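# Unpack heat sink and slip sheet onto pads, return tools

## Task

Lift the finned metal heat sink and the slip sheet lying beneath it out of their crate. Set the heat sink upright on the small pad with its fins facing up, and lay the slip sheet flat on the large pad; each must sit fully within the outline of its pad. Afterwards, release everything, return every tool you used to the same stand slot it came from, and pull the arm well away from the tools. The heat sink is too wide for grip50, and a tool locked on the arm is treated as part of the arm. Nothing may be pushed or dropped off the table.

## Robot and tools

Robot: one six-joint arm ending in a tool changer with a flat face. It has no fingers of its own. It picks up one of three tools from a stand: grip50 (small two-finger gripper, 50 mm max opening), grip85 (larger gripper, 85 mm), or cup (suction). Only grip85 or cup can handle the heat sink. A loose object may occasionally get nudged by an outside push.

Frames: the scene frame has its origin on the table top under the arm base, +z up, +y to the left when facing +x. Reported end_effector_position (metres) and end_effector_quat_wxyz describe the centre of the changer face in this frame. At long reach the printed position can be a little off. The face's own axes: z points out, away from the arm. Both grippers close along face x. Tool points in mm from the face centre, in face axes: grip50 grip point (0, -25, 180); grip85 grip point (0, 0, 173) when closed, 13 mm closer when fully open; cup rim centre (0, 0, 175).

Row format (used by execute_actions and move): 14 numbers, each in [-1, 1], in this order: dx, dy, dz, rx, ry, rz, tool/lock, grip50_position, grip50_force_limit, grip50_speed, grip85_position, grip85_force_limit, grip85_speed, cup_suction. The first six are an offset, not a pose. They are expressed in the face's own axes and measured from the face pose at the start of the action (for a call's first action, or a move, from the last reported pose). 1.0 equals 0.6 m or 180 degrees. rx, ry, rz form one rotation vector. Each step the commanded pose is clipped to within 70 mm and 16 degrees of the measured pose, so large offsets may need several actions.

Tool numbers: lock > 0 locks the changer onto a plate touching it, < 0 unlocks, 0 keeps the last command; each takes about 1 s. Gripper position +1 is fully open; -1 closes until blocked (grip50 pads meet near -0.65, grip85 near -0.8). force_limit runs from about 20 N at -1 up to 185 N (grip50) or 235 N (grip85) at +1. speed runs from about 20 mm/s at -1 to 150 mm/s at +1. cup_suction above 0.01 is on; 0.01 or below vents. Tool commands only act while tool_id names that tool and it is ready.

Tools (calls):
- execute_actions(actions): a list of actions. Each action is a table of up to 15 rows, one row per 1/30 s step. If fewer rows are given, the last row repeats to fill 15 steps. Every row's offset is relative to the action's start pose, not to the row before it. An empty list just returns the state and images.
- move(target, speed, blocking): one row. The face travels in a straight line to the pose given by the offset, lasting 0.5 to 10 s. speed is in m/s, 0.002 to 0.5, default 0.25; turning rate is capped at twice that in rad/s. It does not avoid obstacles and may overshoot the speed near a straight arm. With blocking=false, the result comes back after 0.5 s; use wait or stop before sending anything else. The result adds a move: line: done, off_target, moving, held or fault, plus limits such as paced (pose clipped) or held (check blocked steps; expect a burst of speed afterwards).
- wait(seconds): 0 to 10; lets time pass and returns the state.
- stop(): brakes the current move, which needs some room.
- zoom_image(camera, region): camera is cam_high or cam_low (both 672x504). region is [x0, y0, x1, y1] in pixels from the top-left, at most 504x504.
- finished_scene(scene): ends the current scene, passing its number; this is final.

Result lines: the state, velocities, Hand target (where the controller is heading), step readings (HELD marks held-back steps), tool_id, plate_near, locked/unlocked, in_stand, unlock_refused, gripper object_status (0 moving, 1 blocked while opening, 2 blocked while closing = gripped, 3 reached the target or pads met, and can also show for thin parts), position_measured (grip50 opening ≈ (250 - counts)×0.202 mm; grip85: 78≈60 mm, 130≈40, 180≈20, 230 = pads meet), cup_suction_measured (1 ≈ full vacuum) and cup_part_present. A pose unreachable line means the clearance check changed the command. MOTOR HOT warns of overheating.

Tool change: the face must be centred on the plate within about 1 mm and aligned within about 1 degree. Its -y axis must point toward the fork's open side. Wait for plate_near = 1, send lock +1, and wait for locked = 1. The tool then starts up and shows n/a until ready; a gripper cycles closed and then open. To remove a tool from the stand, raise it 10 to 30 mm (about 20), then slide it at least 110 mm toward face -y before rising further. To return it, follow the same path in reverse until in_stand = 1, hold still, send lock -1, and wait for unlocked = 1. Outside the stand, unlocking is refused. Slots are 180 mm apart. Fork arms sit 40 to 70 mm either side along face x, their tips 45 mm toward the open side, and their tops 18 mm below the plate face.

Gripping: set the position to -1 and keep it there; confirm object_status is 2. Any change of 0.01 or more restarts the status. With the cup, seal the whole rim on a smooth flat area, away from edges and holes. The held part gets drawn up to about 12 mm closer. To release, set the part down, vent, and rise 15 mm.

Avoid: hard or fast contact (the arm is stiff; pressing past contact can fault), torque over the joint limits (waist/shoulder 302, elbow 142, wrist joints 40 N m), and outside force of 144 N. Either one halts the arm for 10 s. Also avoid fast or off-centre carrying that loses the part, dropped objects, and anything leaving the table.

Each tool is called after "Emit:" as name(argument=value, ...), one argument or row to a line, values as JSON.

## Session

I'll start by looking at the scene.

Emit:
execute_actions(
  actions=[],
)

Scene clock: 0.00 s.
end_effector_position=(+0.6511, -0.0287, +0.4718) locked=0 unlocked=1 plate_near=0 in_stand=0 unlock_refused=0 tool_id=none grip50_position_measured=n/a grip50_object_status=n/a grip85_position_measured=n/a grip85_object_status=n/a cup_suction_measured=n/a cup_part_present=n/a end_effector_quat_wxyz=(-0.002, +0.723, +0.691, -0.003) end_effector_velocity=(+0.000, +0.000, -0.000) end_effector_angular_velocity=(+0.002, +0.001, -0.001)
Joint positions: [-0.054  0.168  1.621  0.     1.355 -0.053]
Joint velocities: [0.    0.001 0.    0.002 0.    0.   ]
Hand target: +0.651, -0.029, +0.472; -0.002, +0.723, +0.691, -0.003

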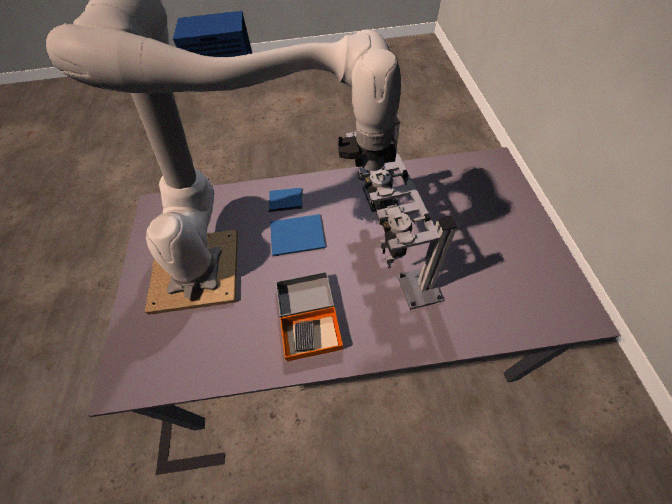

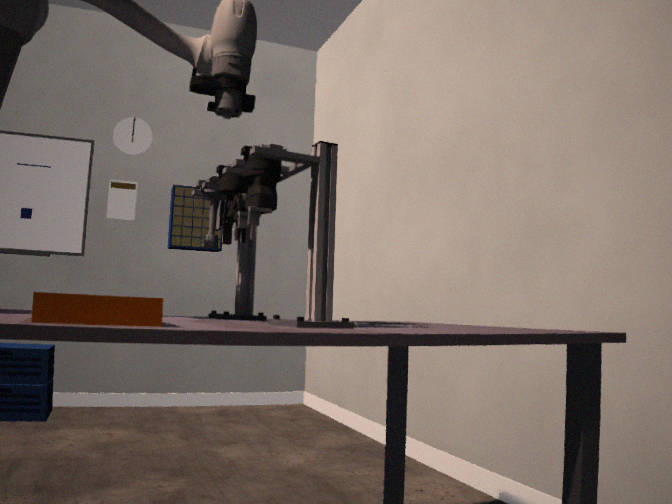

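Emit:
zoom_image(
  camera="cam_high",
  region=[320, 110, 480, 320],
)

Emit:
zoom_image(
  camera="cam_low",
  region=[160, 60, 360, 330],
)

Emit:
zoom_image(
  camera="cam_high",
  region=[250, 170, 370, 370],
)

Region (320, 110, 480, 320) of cam_high's 672x504 image, scaled by 2.400, with more detail than that image has; it fills the left 384 columns of this view, and the rest is white.

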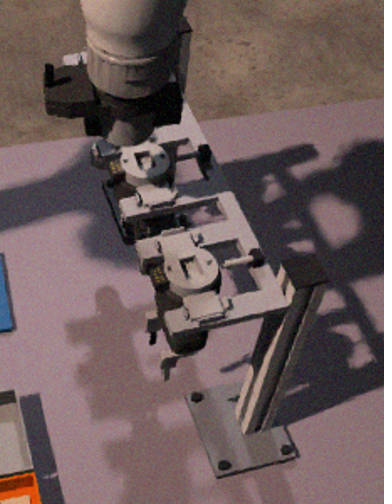

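Region (160, 60, 360, 330) of cam_low's 672x504 image, scaled by 1.867, with more detail than that image has; it fills the left 373 columns of this view, and the rest is white.

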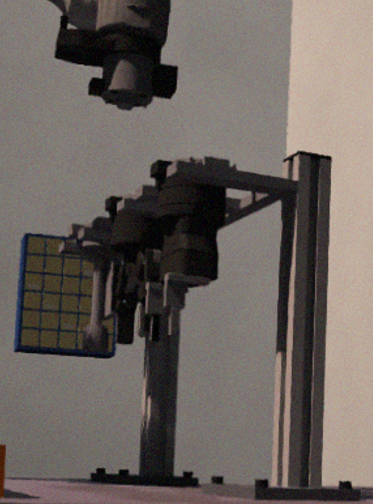

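Region (250, 170, 370, 370) of cam_high's 672x504 image, scaled by 2.520, with more detail than that image has; it fills the left 302 columns of this view, and the rest is white.

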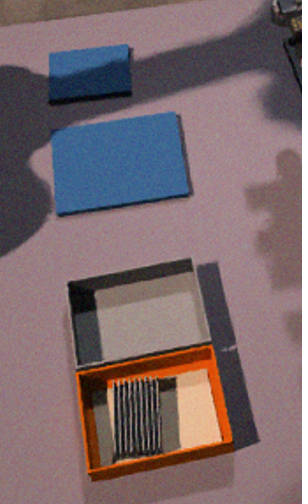

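Emit:
zoom_image(
  camera="cam_high",
  region=[335, 125, 435, 225],
)

Emit:
zoom_image(
  camera="cam_low",
  region=[185, 80, 345, 200],
)

Region (335, 125, 435, 225) of cam_high's 672x504 image, scaled by 5.040, with more detail than that image has.

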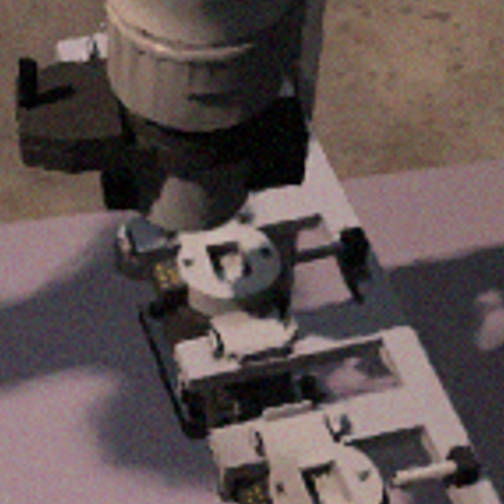

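Region (185, 80, 345, 200) of cam_low's 672x504 image, scaled by 3.150, with more detail than that image has; it fills the top 378 rows of this view, and the rest is white.

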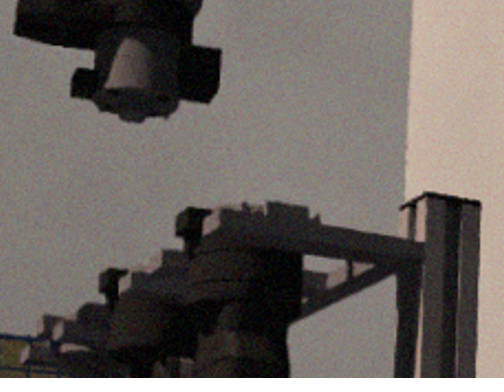

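Emit:
move(
  target=[0, -0.25, 0.1667, 0, 0, 0, 0, 1, 0, 0, 1, 0, 0, 0],
  speed=0.25,
)

Scene clock: 25.03 s.
end_effector_position=(+0.5007, -0.0221, +0.3725) locked=0 unlocked=1 plate_near=0 in_stand=0 unlock_refused=0 tool_id=none grip50_position_measured=n/a grip50_object_status=n/a grip85_position_measured=n/a grip85_object_status=n/a cup_suction_measured=n/a cup_part_present=n/a end_effector_quat_wxyz=(-0.002, +0.723, +0.691, -0.003) end_effector_velocity=(-0.000, +0.000, -0.000) end_effector_angular_velocity=(+0.001, +0.000, -0.000)
Joint positions: [-0.07  -0.018  2.011  0.     1.15  -0.069]
Joint velocities: [ 0.     0.     0.001  0.001 -0.    -0.   ]
Hand target: +0.501, -0.022, +0.373; -0.002, +0.723, +0.691, -0.003
Off the commanded pose: 0.000 m, 0 deg.
move: done

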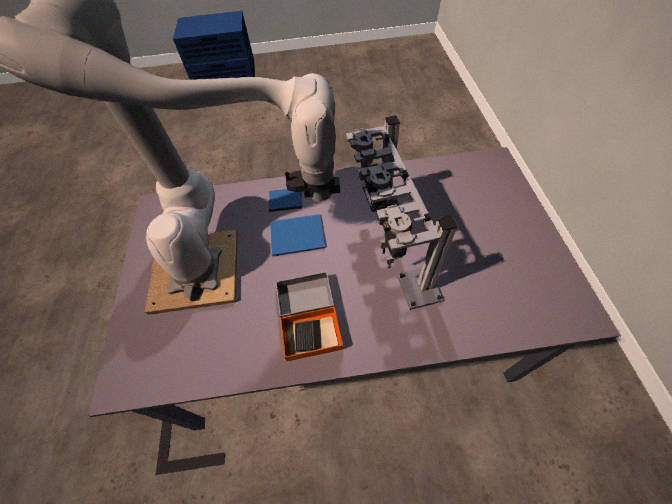

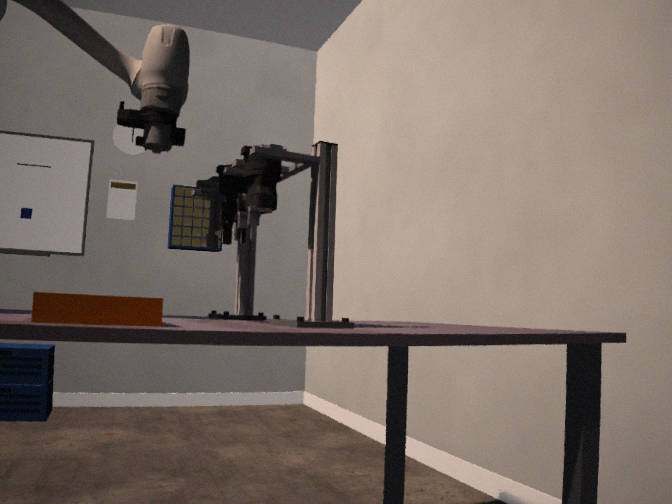

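Emit:
zoom_image(
  camera="cam_high",
  region=[275, 105, 465, 255],
)

Emit:
zoom_image(
  camera="cam_high",
  region=[335, 110, 435, 210],
)

Emit:
zoom_image(
  camera="cam_high",
  region=[365, 180, 465, 280],
)

Emit:
zoom_image(
  camera="cam_low",
  region=[110, 90, 270, 210],
)

Region (275, 105, 465, 255) of cam_high's 672x504 image, scaled by 2.653, with more detail than that image has; it fills the top 398 rows of this view, and the rest is white.

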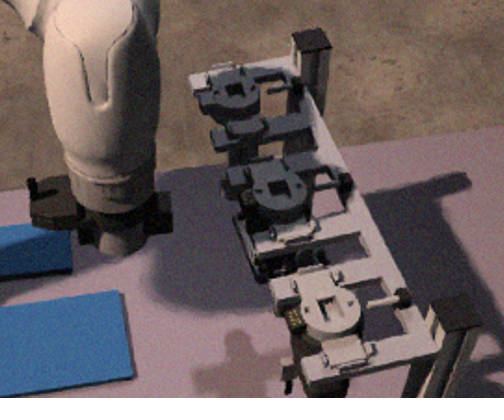

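Region (335, 110, 435, 210) of cam_high's 672x504 image, scaled by 5.040, with more detail than that image has.

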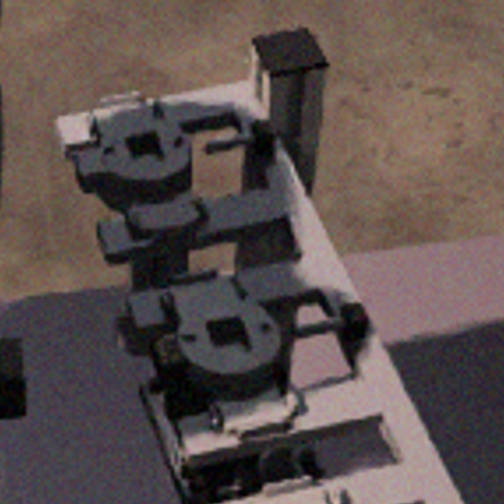

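Region (365, 180, 465, 280) of cam_high's 672x504 image, scaled by 5.040, with more detail than that image has.

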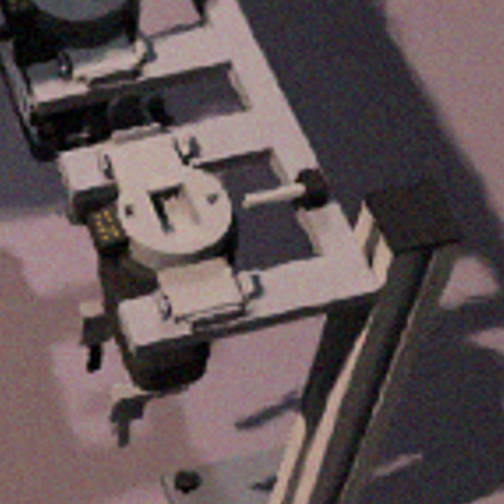

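Region (110, 90, 270, 210) of cam_low's 672x504 image, scaled by 3.150, with more detail than that image has; it fills the top 378 rows of this view, and the rest is white.

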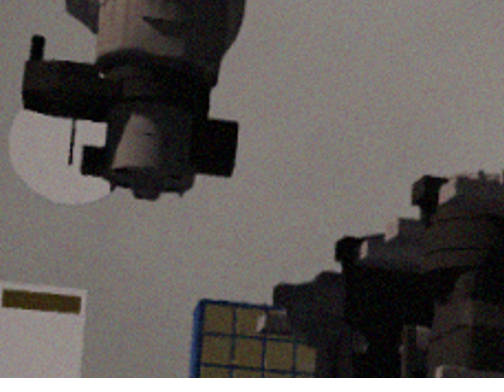

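Emit:
zoom_image(
  camera="cam_high",
  region=[110, 170, 250, 330],
)

Emit:
zoom_image(
  camera="cam_high",
  region=[60, 380, 140, 440],
)

Emit:
zoom_image(
  camera="cam_high",
  region=[580, 310, 660, 370],
)

Emit:
zoom_image(
  camera="cam_high",
  region=[470, 120, 550, 180],
)

Emit:
zoom_image(
  camera="cam_high",
  region=[385, 210, 485, 320],
)

Region (110, 170, 250, 330) of cam_high's 672x504 image, scaled by 3.150, with more detail than that image has; it fills the left 441 columns of this view, and the rest is white.

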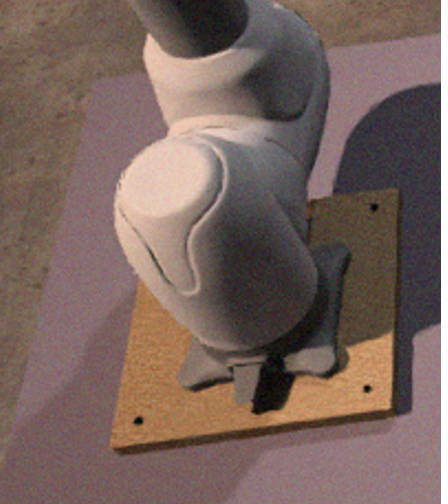

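Region (60, 380, 140, 440) of cam_high's 672x504 image, scaled by 6.300, with more detail than that image has; it fills the top 378 rows of this view, and the rest is white.

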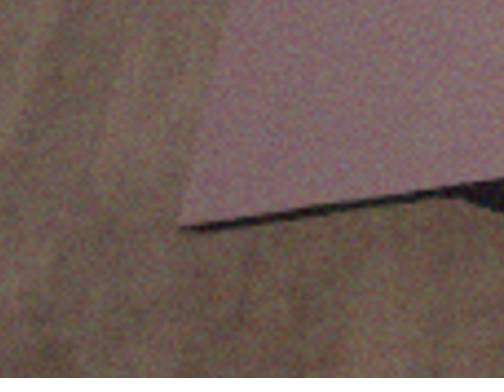

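Region (580, 310, 660, 370) of cam_high's 672x504 image, scaled by 6.300, with more detail than that image has; it fills the top 378 rows of this view, and the rest is white.

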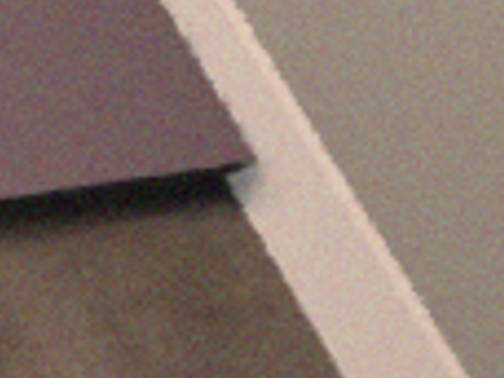

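Region (470, 120, 550, 180) of cam_high's 672x504 image, scaled by 6.300, with more detail than that image has; it fills the top 378 rows of this view, and the rest is white.

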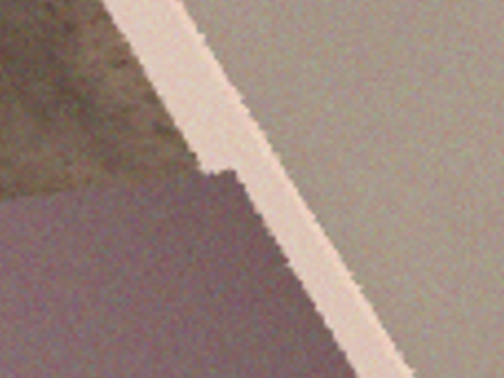

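Region (385, 210, 485, 320) of cam_high's 672x504 image, scaled by 4.582, with more detail than that image has; it fills the left 458 columns of this view, and the rest is white.

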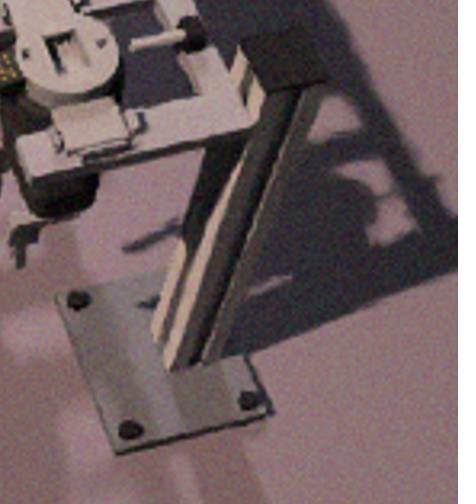

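Emit:
zoom_image(
  camera="cam_high",
  region=[280, 155, 350, 215],
)

Emit:
zoom_image(
  camera="cam_high",
  region=[340, 115, 410, 175],
)

Emit:
zoom_image(
  camera="cam_high",
  region=[355, 155, 425, 215],
)

Emit:
zoom_image(
  camera="cam_high",
  region=[375, 195, 445, 255],
)

Region (280, 155, 350, 215) of cam_high's 672x504 image, scaled by 7.200, with more detail than that image has; it fills the top 432 rows of this view, and the rest is white.

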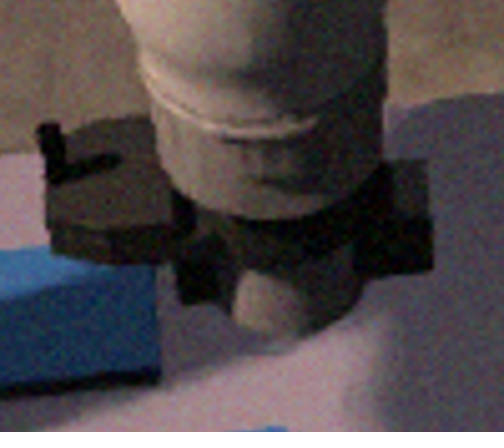

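Region (340, 115, 410, 175) of cam_high's 672x504 image, scaled by 7.200, with more detail than that image has; it fills the top 432 rows of this view, and the rest is white.

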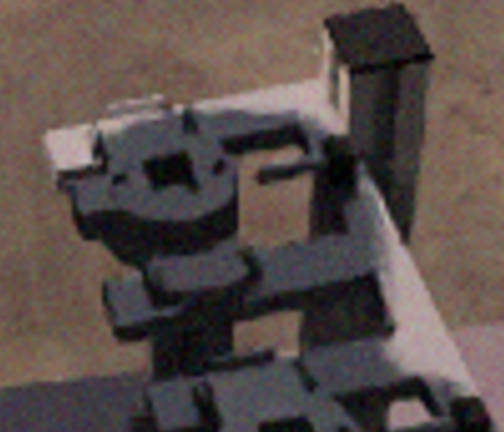

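Region (355, 155, 425, 215) of cam_high's 672x504 image, scaled by 7.200, with more detail than that image has; it fills the top 432 rows of this view, and the rest is white.

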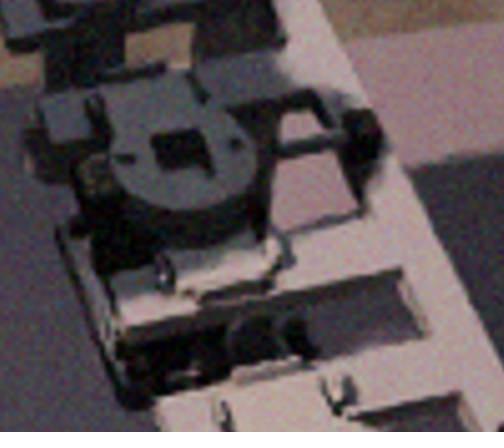

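Region (375, 195, 445, 255) of cam_high's 672x504 image, scaled by 7.200, with more detail than that image has; it fills the top 432 rows of this view, and the rest is white.

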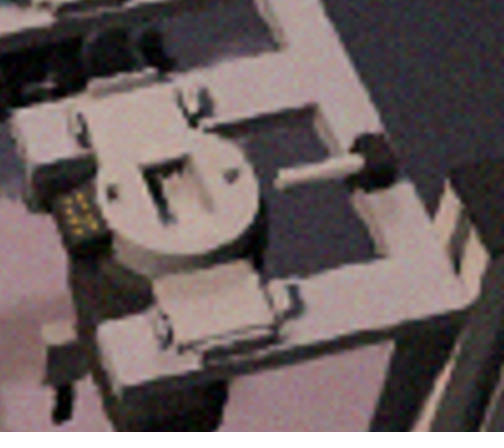

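Emit:
move(
  target=[0.1117, 0.3127, -0.04, -0.0023, 0.0004, -0.0489, 0, 1, 0, 0, 1, 0, 0, 0],
  speed=0.2,
)

Scene clock: 146.40 s.
end_effector_position=(+0.6913, +0.0365, +0.3955) locked=0 unlocked=1 plate_near=0 in_stand=0 unlock_refused=0 tool_id=none grip50_position_measured=n/a grip50_object_status=n/a grip85_position_measured=n/a grip85_object_status=n/a cup_suction_measured=n/a cup_part_present=n/a end_effector_quat_wxyz=(+0.000, +0.668, +0.745, +0.001) end_effector_velocity=(+0.000, +0.000, +0.000) end_effector_angular_velocity=(+0.000, -0.001, -0.001)
Joint positions: [ 0.046  0.263  1.644  0.002  1.229 -0.108]
Joint velocities: [ 0.    -0.    -0.     0.    -0.     0.001]
Hand target: +0.691, +0.036, +0.396; +0.000, +0.668, +0.745, +0.001
Off the commanded pose: 0.000 m, 0 deg.
move: done

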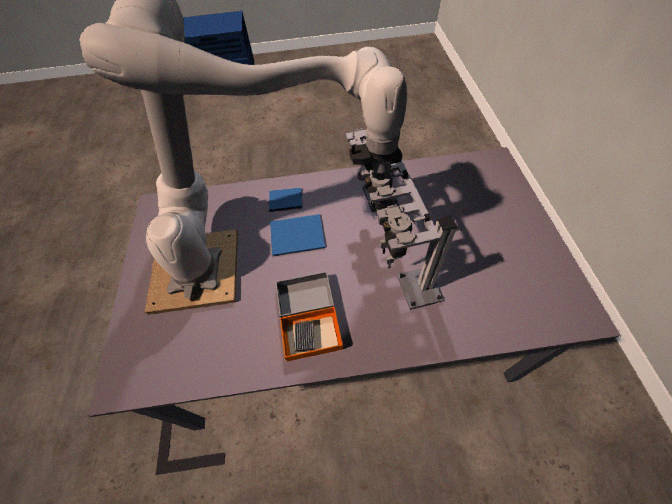

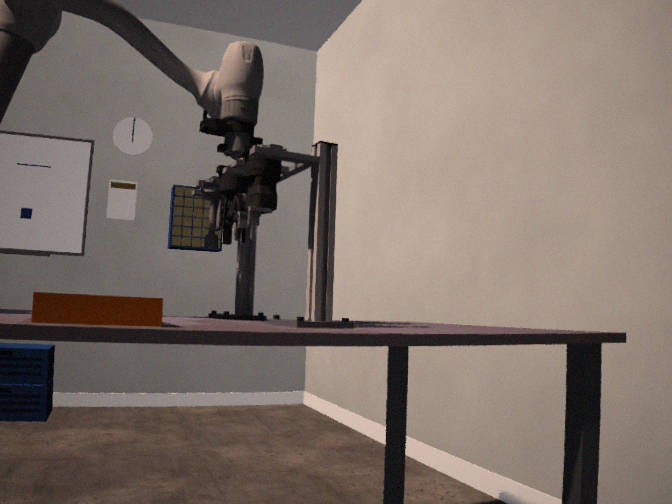

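Emit:
zoom_image(
  camera="cam_high",
  region=[345, 135, 415, 195],
)

Emit:
zoom_image(
  camera="cam_low",
  region=[195, 115, 285, 195],
)

Region (345, 135, 415, 195) of cam_high's 672x504 image, scaled by 7.200, with more detail than that image has; it fills the top 432 rows of this view, and the rest is white.

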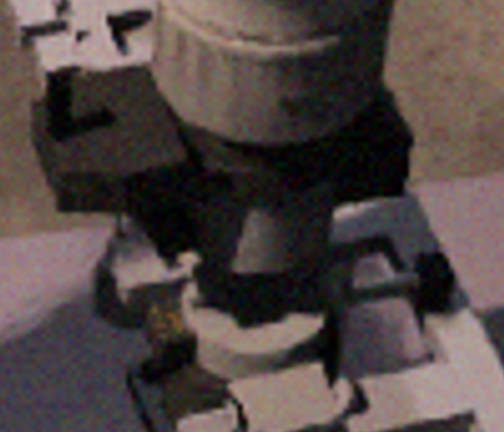

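Region (195, 115, 285, 195) of cam_low's 672x504 image, scaled by 5.600, with more detail than that image has.

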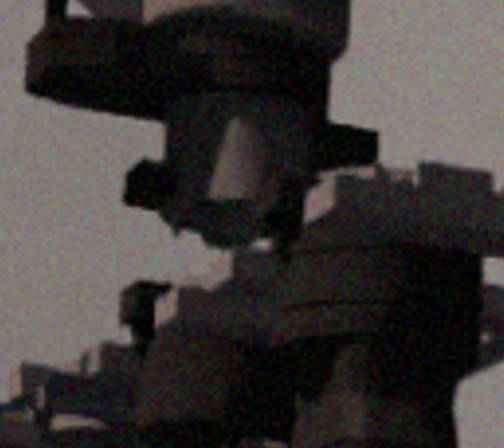

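Emit:
move(
  target=[0, 0, 0.0333, 0, 0, 0, 0, 1, 0, 0, 1, 0, 0, 0],
  speed=0.05,
)

Emit:
zoom_image(
  camera="cam_high",
  region=[350, 145, 410, 195],
)

Emit:
zoom_image(
  camera="cam_low",
  region=[205, 130, 275, 190],
)

Scene clock: 160.53 s.
end_effector_position=(+0.6913, +0.0365, +0.3755) locked=0 unlocked=1 plate_near=0 in_stand=0 unlock_refused=0 tool_id=none grip50_position_measured=n/a grip50_object_status=n/a grip85_position_measured=n/a grip85_object_status=n/a cup_suction_measured=n/a cup_part_present=n/a end_effector_quat_wxyz=(+0.000, +0.668, +0.745, +0.000) end_effector_velocity=(+0.000, -0.000, -0.000) end_effector_angular_velocity=(-0.000, +0.000, +0.000)
Joint positions: [ 0.046  0.274  1.667  0.002  1.195 -0.108]
Joint velocities: [-0.  0.  0. -0. -0. -0.]
Hand target: +0.691, +0.036, +0.376; +0.000, +0.668, +0.745, +0.001
Off the commanded pose: 0.000 m, 0 deg.
move: done

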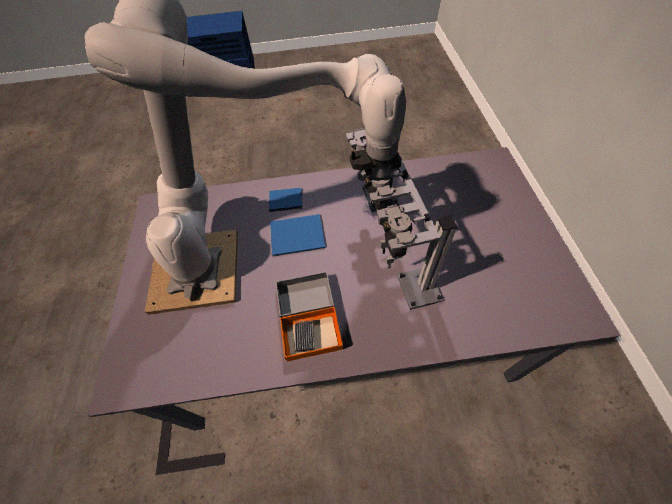

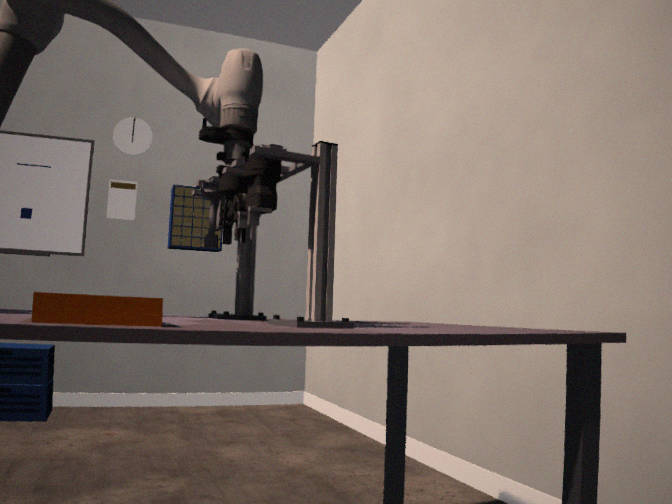

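Region (350, 145, 410, 195) of cam_high's 672x504 image, scaled by 8.400, with more detail than that image has.

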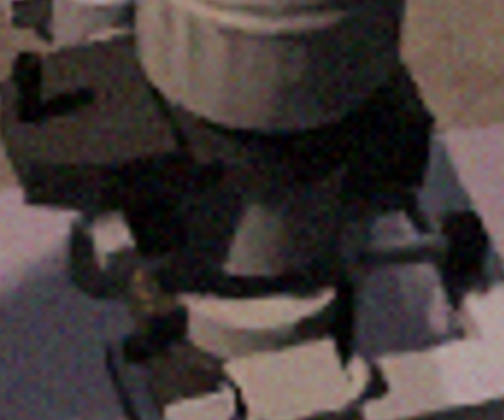

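Region (205, 130, 275, 190) of cam_low's 672x504 image, scaled by 7.200, with more detail than that image has; it fills the top 432 rows of this view, and the rest is white.

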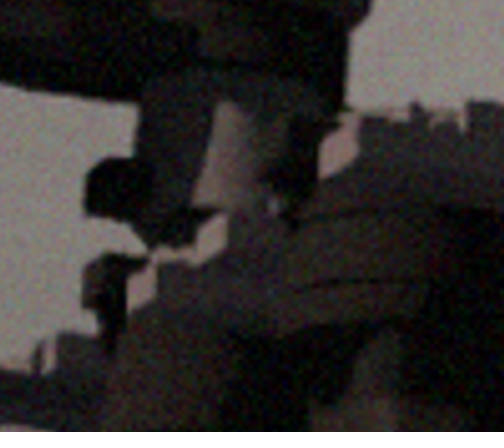

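Emit:
execute_actions(
  actions=[
    [[0,0,0.002,0,0,0,0,1,0,0,1,0,0,0],[0,0,0.004,0,0,0,0,1,0,0,1,0,0,0],[0,0,0.006,0,0,0,0,1,0,0,1,0,0,0],[0,0,0.008,0,0,0,0,1,0,0,1,0,0,0],[0,0,0.01,0,0,0,0,1,0,0,1,0,0,0]],
    [[0,0,0.0025,0,0,0,0,1,0,0,1,0,0,0]],
    [[0,0,0.0025,0,0,0,0,1,0,0,1,0,0,0]],
    [[0,0,0.0025,0,0,0,0,1,0,0,1,0,0,0]],
  ],
)

Emit:
zoom_image(
  camera="cam_high",
  region=[350, 145, 410, 195],
)

Emit:
zoom_image(
  camera="cam_low",
  region=[205, 130, 275, 190],
)

Scene clock: 193.40 s.
end_effector_position=(+0.6917, +0.0365, +0.3710) locked=0 unlocked=1 plate_near=0 in_stand=0 unlock_refused=0 tool_id=none grip50_position_measured=n/a grip50_object_status=n/a grip85_position_measured=n/a grip85_object_status=n/a cup_suction_measured=n/a cup_part_present=n/a end_effector_quat_wxyz=(+0.001, +0.668, +0.745, +0.002) end_effector_velocity=(-0.000, -0.000, -0.000) end_effector_angular_velocity=(-0.000, +0.002, -0.001)
Joint positions: [ 0.046  0.276  1.673  0.002  1.184 -0.108]
Joint velocities: [ 0.     0.001 -0.    -0.     0.001  0.001]
Hand target: +0.692, +0.036, +0.371; +0.001, +0.668, +0.745, +0.002
Off the commanded pose: 0.002 m, 0 deg.
FORCE FAULT: contact force on the arm reached its limit, and the arm stopped for 10 seconds. The contact can be on any part of the arm, not only on its tool. That time counts as 19 of the actions that you can send in this scene. The arm's remaining commands of this call were not run. The arm holds still and accepts commands again. Move the arm away from the contact; if what it grips holds it there, let go first. Pushing or pulling that hard again can fault the arm again.
Step readings (end_effector_position; steps 1 to 15: 1st action; 16 to 30: 2nd action):
0: (+0.6913, +0.0365, +0.3756)
1: (+0.6913, +0.0365, +0.3756)
2: (+0.6913, +0.0365, +0.3752)
4: (+0.6912, +0.0365, +0.3729)
8: (+0.6914, +0.0365, +0.3705)
15: (+0.6913, +0.0365, +0.3701)
16: (+0.6913, +0.0365, +0.3700)
17: (+0.6914, +0.0365, +0.3700)
19: (+0.6917, +0.0365, +0.3709)
23: (+0.6917, +0.0365, +0.3710)
30: (+0.6917, +0.0365, +0.3710)

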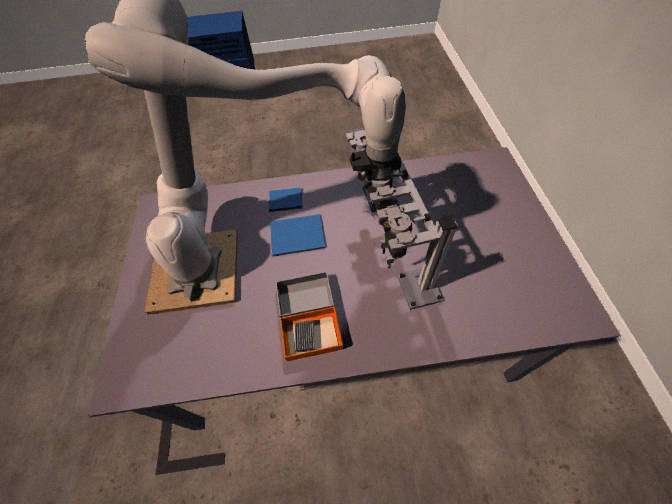

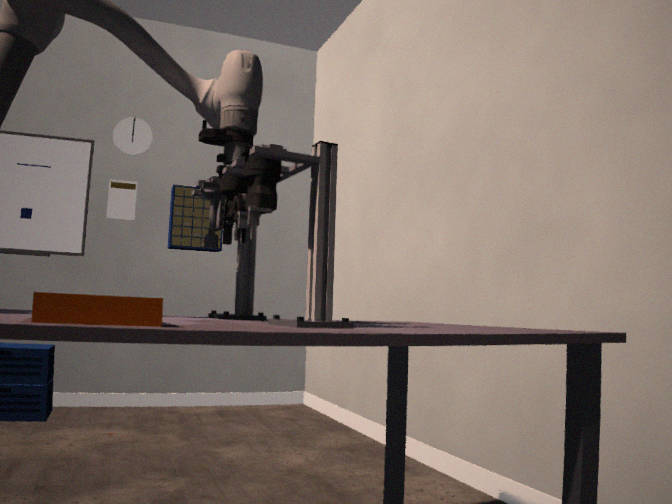

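Region (350, 145, 410, 195) of cam_high's 672x504 image, scaled by 8.400, with more detail than that image has.

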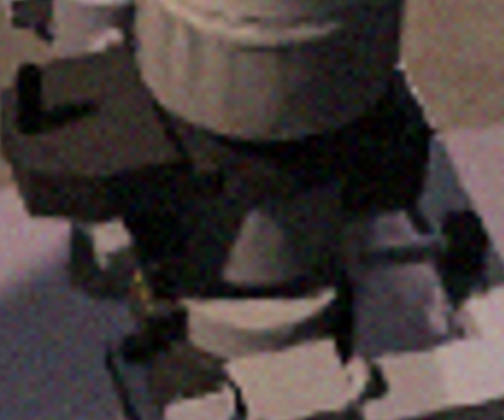

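Region (205, 130, 275, 190) of cam_low's 672x504 image, scaled by 7.200, with more detail than that image has; it fills the top 432 rows of this view, and the rest is white.

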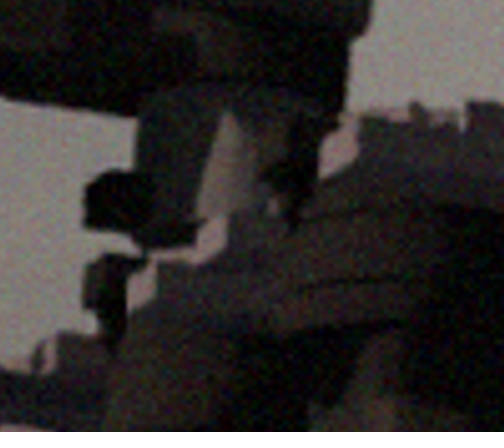

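Emit:
execute_actions(
  actions=[
    [[0,0,-0.001,0,0,0,0,1,0,0,1,0,0,0],[0,0,-0.002,0.0003,0,0,0,1,0,0,1,0,0,0],[0,0,-0.003,0.0006,0,0,0,1,0,0,1,0,0,0],[0,0,-0.004,0.001,-0.0003,0,0,1,0,0,1,0,0,0],[0,0,-0.005,0.0014,-0.0004,0,0,1,0,0,1,0,0,0],[-0.002,-0.001,-0.005,0.0014,-0.0004,0,0,1,0,0,1,0,0,0],[-0.004,-0.002,-0.005,0.0014,-0.0004,0,0,1,0,0,1,0,0,0],[-0.006,-0.003,-0.005,0.0014,-0.0004,0,0,1,0,0,1,0,0,0],[-0.008,-0.004,-0.005,0.0014,-0.0004,0,0,1,0,0,1,0,0,0],[-0.010,-0.005,-0.005,0.0014,-0.0004,0,0,1,0,0,1,0,0,0],[-0.012,-0.006,-0.005,0.0014,-0.0004,0,0,1,0,0,1,0,0,0],[-0.014,-0.0071,-0.005,0.0014,-0.0004,0,0,1,0,0,1,0,0,0]],
  ],
)

Emit:
execute_actions(
  actions=[],
)

Emit:
zoom_image(
  camera="cam_high",
  region=[355, 155, 405, 195],
)

Emit:
zoom_image(
  camera="cam_low",
  region=[205, 135, 265, 185],
)

Scene clock: 225.43 s.
end_effector_position=(+0.6884, +0.0277, +0.3739) locked=0 unlocked=1 plate_near=0 in_stand=0 unlock_refused=0 tool_id=none grip50_position_measured=n/a grip50_object_status=n/a grip85_position_measured=n/a grip85_object_status=n/a cup_suction_measured=n/a cup_part_present=n/a end_effector_quat_wxyz=(+0.000, +0.668, +0.745, -0.001) end_effector_velocity=(-0.000, -0.001, -0.000) end_effector_angular_velocity=(-0.000, -0.001, +0.001)
Joint positions: [ 0.034  0.27   1.675 -0.     1.192 -0.119]
Joint velocities: [-0.001 -0.     0.001 -0.    -0.001 -0.003]
Hand target: +0.688, +0.028, +0.374; +0.000, +0.668, +0.745, -0.001
Off the commanded pose: 0.000 m, 0 deg.
Step readings (end_effector_position):
0: (+0.6917, +0.0365, +0.3710)
1: (+0.6917, +0.0365, +0.3710)
2: (+0.6916, +0.0365, +0.3710)
4: (+0.6915, +0.0365, +0.3718)
8: (+0.6913, +0.0348, +0.3739)
15: end_effector_position above

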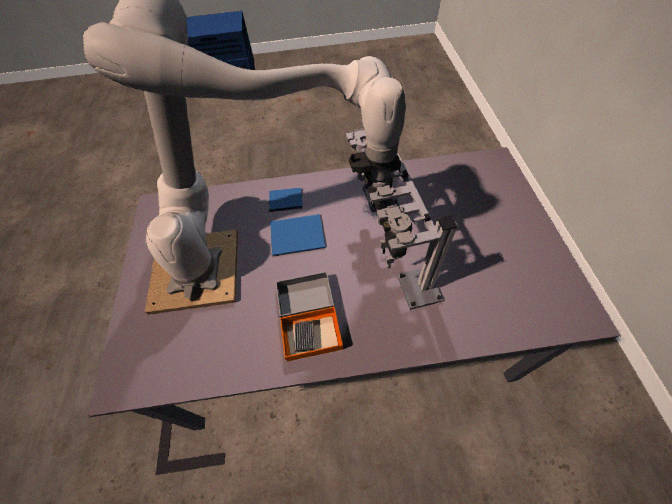

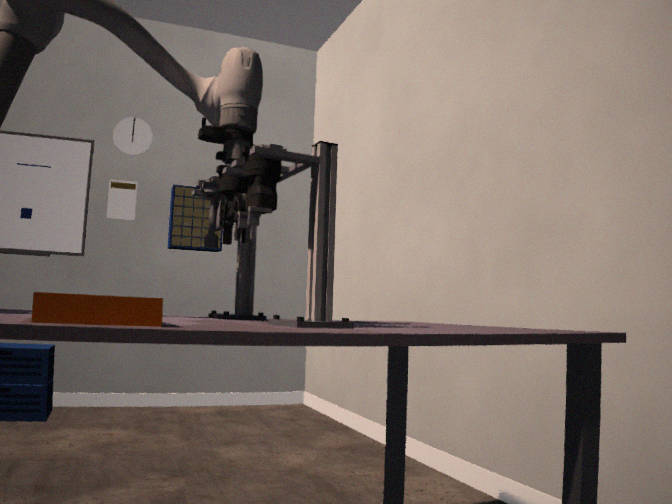

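Scene clock: 225.43 s.
end_effector_position=(+0.6884, +0.0277, +0.3739) locked=0 unlocked=1 plate_near=0 in_stand=0 unlock_refused=0 tool_id=none grip50_position_measured=n/a grip50_object_status=n/a grip85_position_measured=n/a grip85_object_status=n/a cup_suction_measured=n/a cup_part_present=n/a end_effector_quat_wxyz=(+0.000, +0.668, +0.745, -0.001) end_effector_velocity=(-0.000, -0.001, -0.000) end_effector_angular_velocity=(-0.000, -0.001, +0.001)
Joint positions: [ 0.034  0.27   1.675 -0.     1.192 -0.119]
Joint velocities: [-0.001 -0.     0.001 -0.    -0.001 -0.003]
Hand target: +0.688, +0.028, +0.374; +0.000, +0.668, +0.745, -0.001
Off the commanded pose: 0.000 m, 0 deg.

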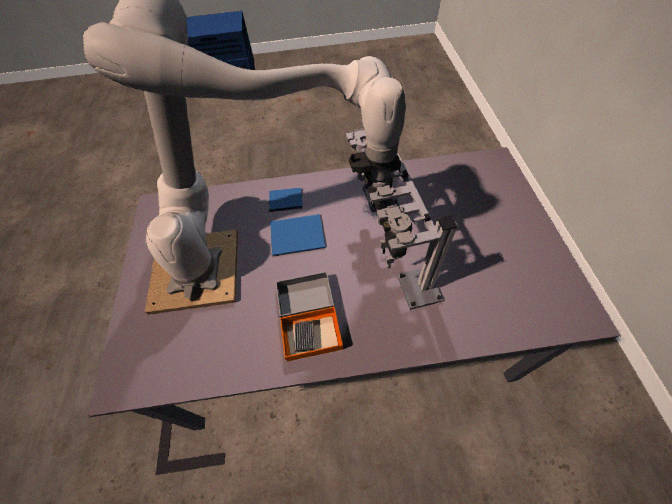

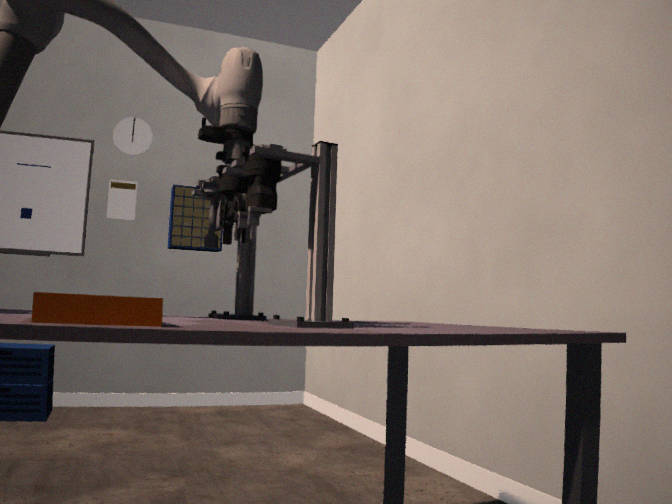

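Region (355, 155, 405, 195) of cam_high's 672x504 image, scaled by 10.080, with more detail than that image has; it fills the top 403 rows of this view, and the rest is white.

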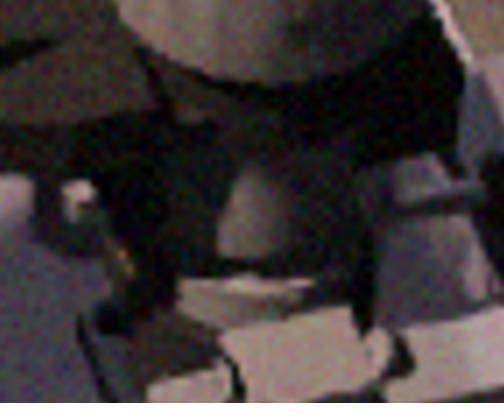

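Region (205, 135, 265, 185) of cam_low's 672x504 image, scaled by 8.400, with more detail than that image has.

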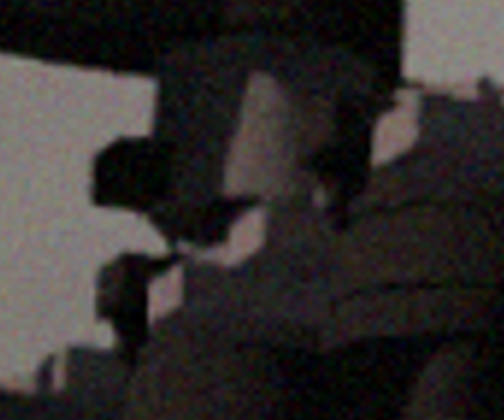

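Emit:
execute_actions(
  actions=[
    [[0,0,0.001,0,0,0,0,1,0,0,1,0,0,0],[0,0,0.002,0,0,0,0,1,0,0,1,0,0,0],[0,0,0.003,0,0,0,0,1,0,0,1,0,0,0],[0,0,0.0035,0,0,0,0,1,0,0,1,0,0,0],[0,0,0.004,0,0,0,0,1,0,0,1,0,0,0],[0,0,0.0043,0,0,0,0,1,0,0,1,0,0,0],[0,0,0.0046,0,0,0,0,1,0,0,1,0,0,0],[0,0,0.0049,0,0,0,0,1,0,0,1,0,0,0],[0,0,0.0052,0,0,0,0,1,0,0,1,0,0,0],[0,0,0.0055,0,0,0,0,1,0,0,1,0,0,0]],
  ],
)

Scene clock: 235.97 s.
end_effector_position=(+0.6883, +0.0277, +0.3706) locked=0 unlocked=1 plate_near=0 in_stand=0 unlock_refused=0 tool_id=none grip50_position_measured=n/a grip50_object_status=n/a grip85_position_measured=n/a grip85_object_status=n/a cup_suction_measured=n/a cup_part_present=n/a end_effector_quat_wxyz=(+0.000, +0.668, +0.745, -0.001) end_effector_velocity=(+0.000, -0.000, +0.000) end_effector_angular_velocity=(-0.001, +0.000, +0.000)
Joint positions: [ 0.034  0.272  1.679 -0.     1.186 -0.119]
Joint velocities: [ 0.     0.    -0.    -0.001  0.     0.   ]
Hand target: +0.688, +0.028, +0.371; +0.000, +0.668, +0.745, -0.001
Off the commanded pose: 0.000 m, 0 deg.
Step readings (end_effector_position):
0: (+0.6883, +0.0277, +0.3739)
1: (+0.6883, +0.0277, +0.3739)
2: (+0.6883, +0.0277, +0.3738)
4: (+0.6883, +0.0277, +0.3727)
8: (+0.6883, +0.0277, +0.3714)
15: end_effector_position above

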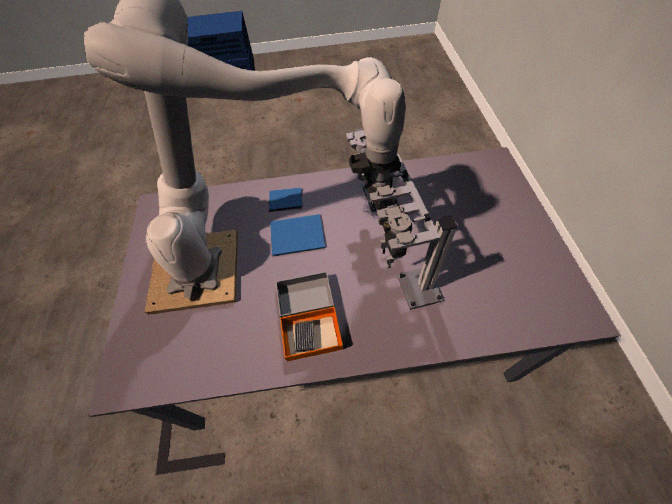

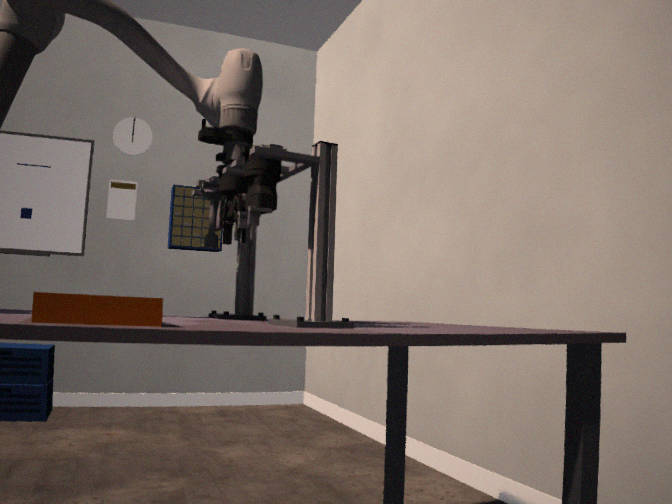

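Emit:
execute_actions(
  actions=[
    [[0,0,0.0008,0,0,0,0,1,0,0,1,0,0,0]],
  ],
)

Scene clock: 238.90 s.
end_effector_position=(+0.6884, +0.0277, +0.3701) locked=0 unlocked=1 plate_near=0 in_stand=0 unlock_refused=0 tool_id=none grip50_position_measured=n/a grip50_object_status=n/a grip85_position_measured=n/a grip85_object_status=n/a cup_suction_measured=n/a cup_part_present=n/a end_effector_quat_wxyz=(+0.000, +0.668, +0.745, -0.001) end_effector_velocity=(-0.000, -0.000, -0.001) end_effector_angular_velocity=(-0.001, +0.001, +0.000)
Joint positions: [ 0.034  0.273  1.68  -0.     1.185 -0.119]
Joint velocities: [-0.     0.001  0.001 -0.001 -0.     0.   ]
Hand target: +0.688, +0.028, +0.370; +0.000, +0.668, +0.745, -0.001
Off the commanded pose: 0.000 m, 0 deg.
Step readings (end_effector_position):
0: (+0.6884, +0.0277, +0.3706)
1: (+0.6884, +0.0277, +0.3706)
2: (+0.6884, +0.0277, +0.3704)
4: (+0.6883, +0.0277, +0.3701)
8: (+0.6884, +0.0277, +0.3701)
15: end_effector_position above

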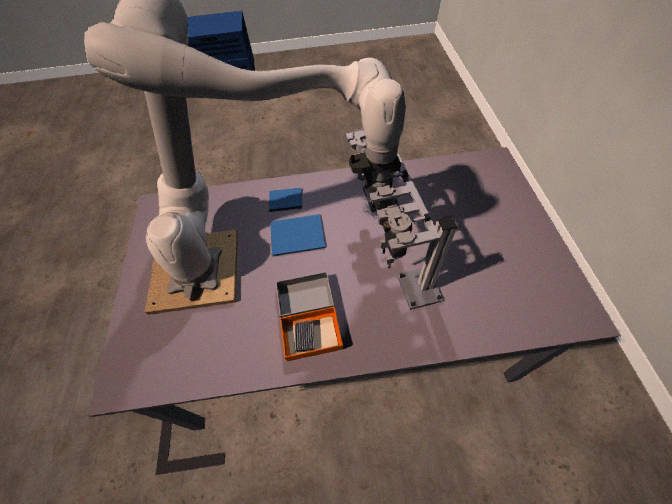

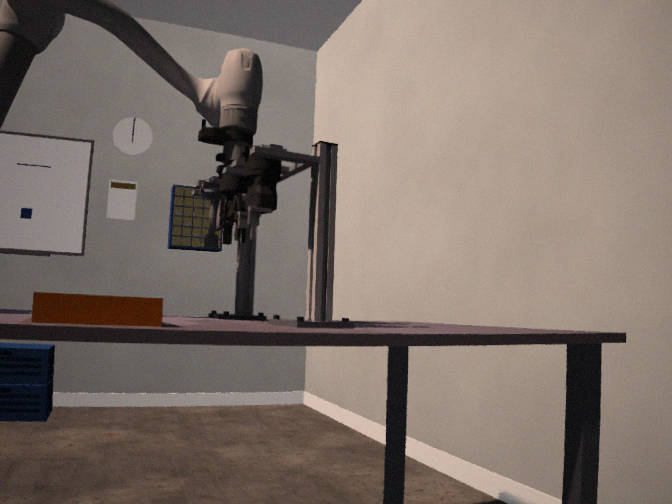

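Emit:
execute_actions(
  actions=[
    [[0,0,0.0012,0,0,0,0,1,0,0,1,0,0,0]],
  ],
)

Scene clock: 245.17 s.
end_effector_position=(+0.6883, +0.0277, +0.3694) locked=0 unlocked=1 plate_near=0 in_stand=0 unlock_refused=0 tool_id=none grip50_position_measured=n/a grip50_object_status=n/a grip85_position_measured=n/a grip85_object_status=n/a cup_suction_measured=n/a cup_part_present=n/a end_effector_quat_wxyz=(+0.000, +0.668, +0.745, -0.001) end_effector_velocity=(-0.000, -0.000, -0.001) end_effector_angular_velocity=(+0.000, +0.001, -0.000)
Joint positions: [ 0.034  0.273  1.681 -0.     1.184 -0.119]
Joint velocities: [-0.     0.001  0.     0.     0.    -0.   ]
Hand target: +0.688, +0.028, +0.369; +0.000, +0.668, +0.745, -0.001
Off the commanded pose: 0.000 m, 0 deg.
Step readings (end_effector_position):
0: (+0.6884, +0.0277, +0.3701)
1: (+0.6884, +0.0277, +0.3701)
2: (+0.6883, +0.0277, +0.3699)
4: (+0.6883, +0.0277, +0.3697)
8: (+0.6883, +0.0277, +0.3695)
15: end_effector_position above

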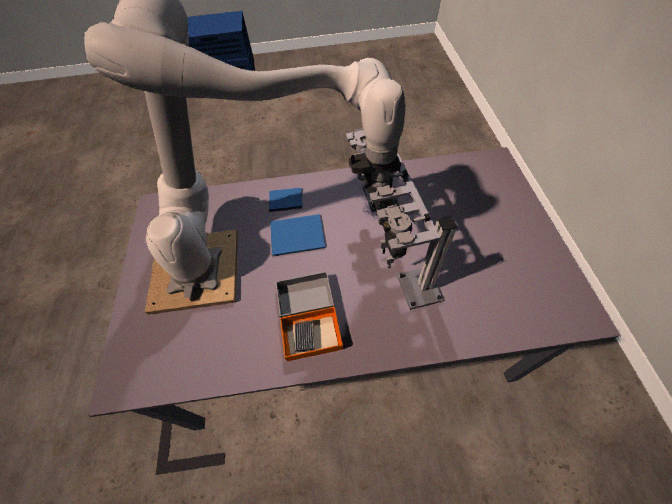

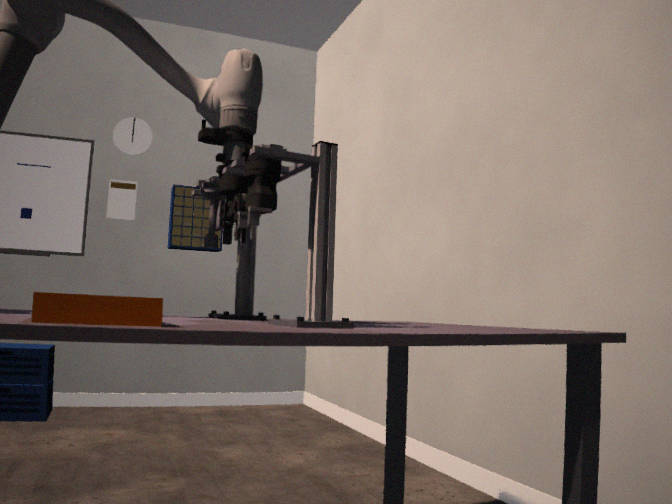

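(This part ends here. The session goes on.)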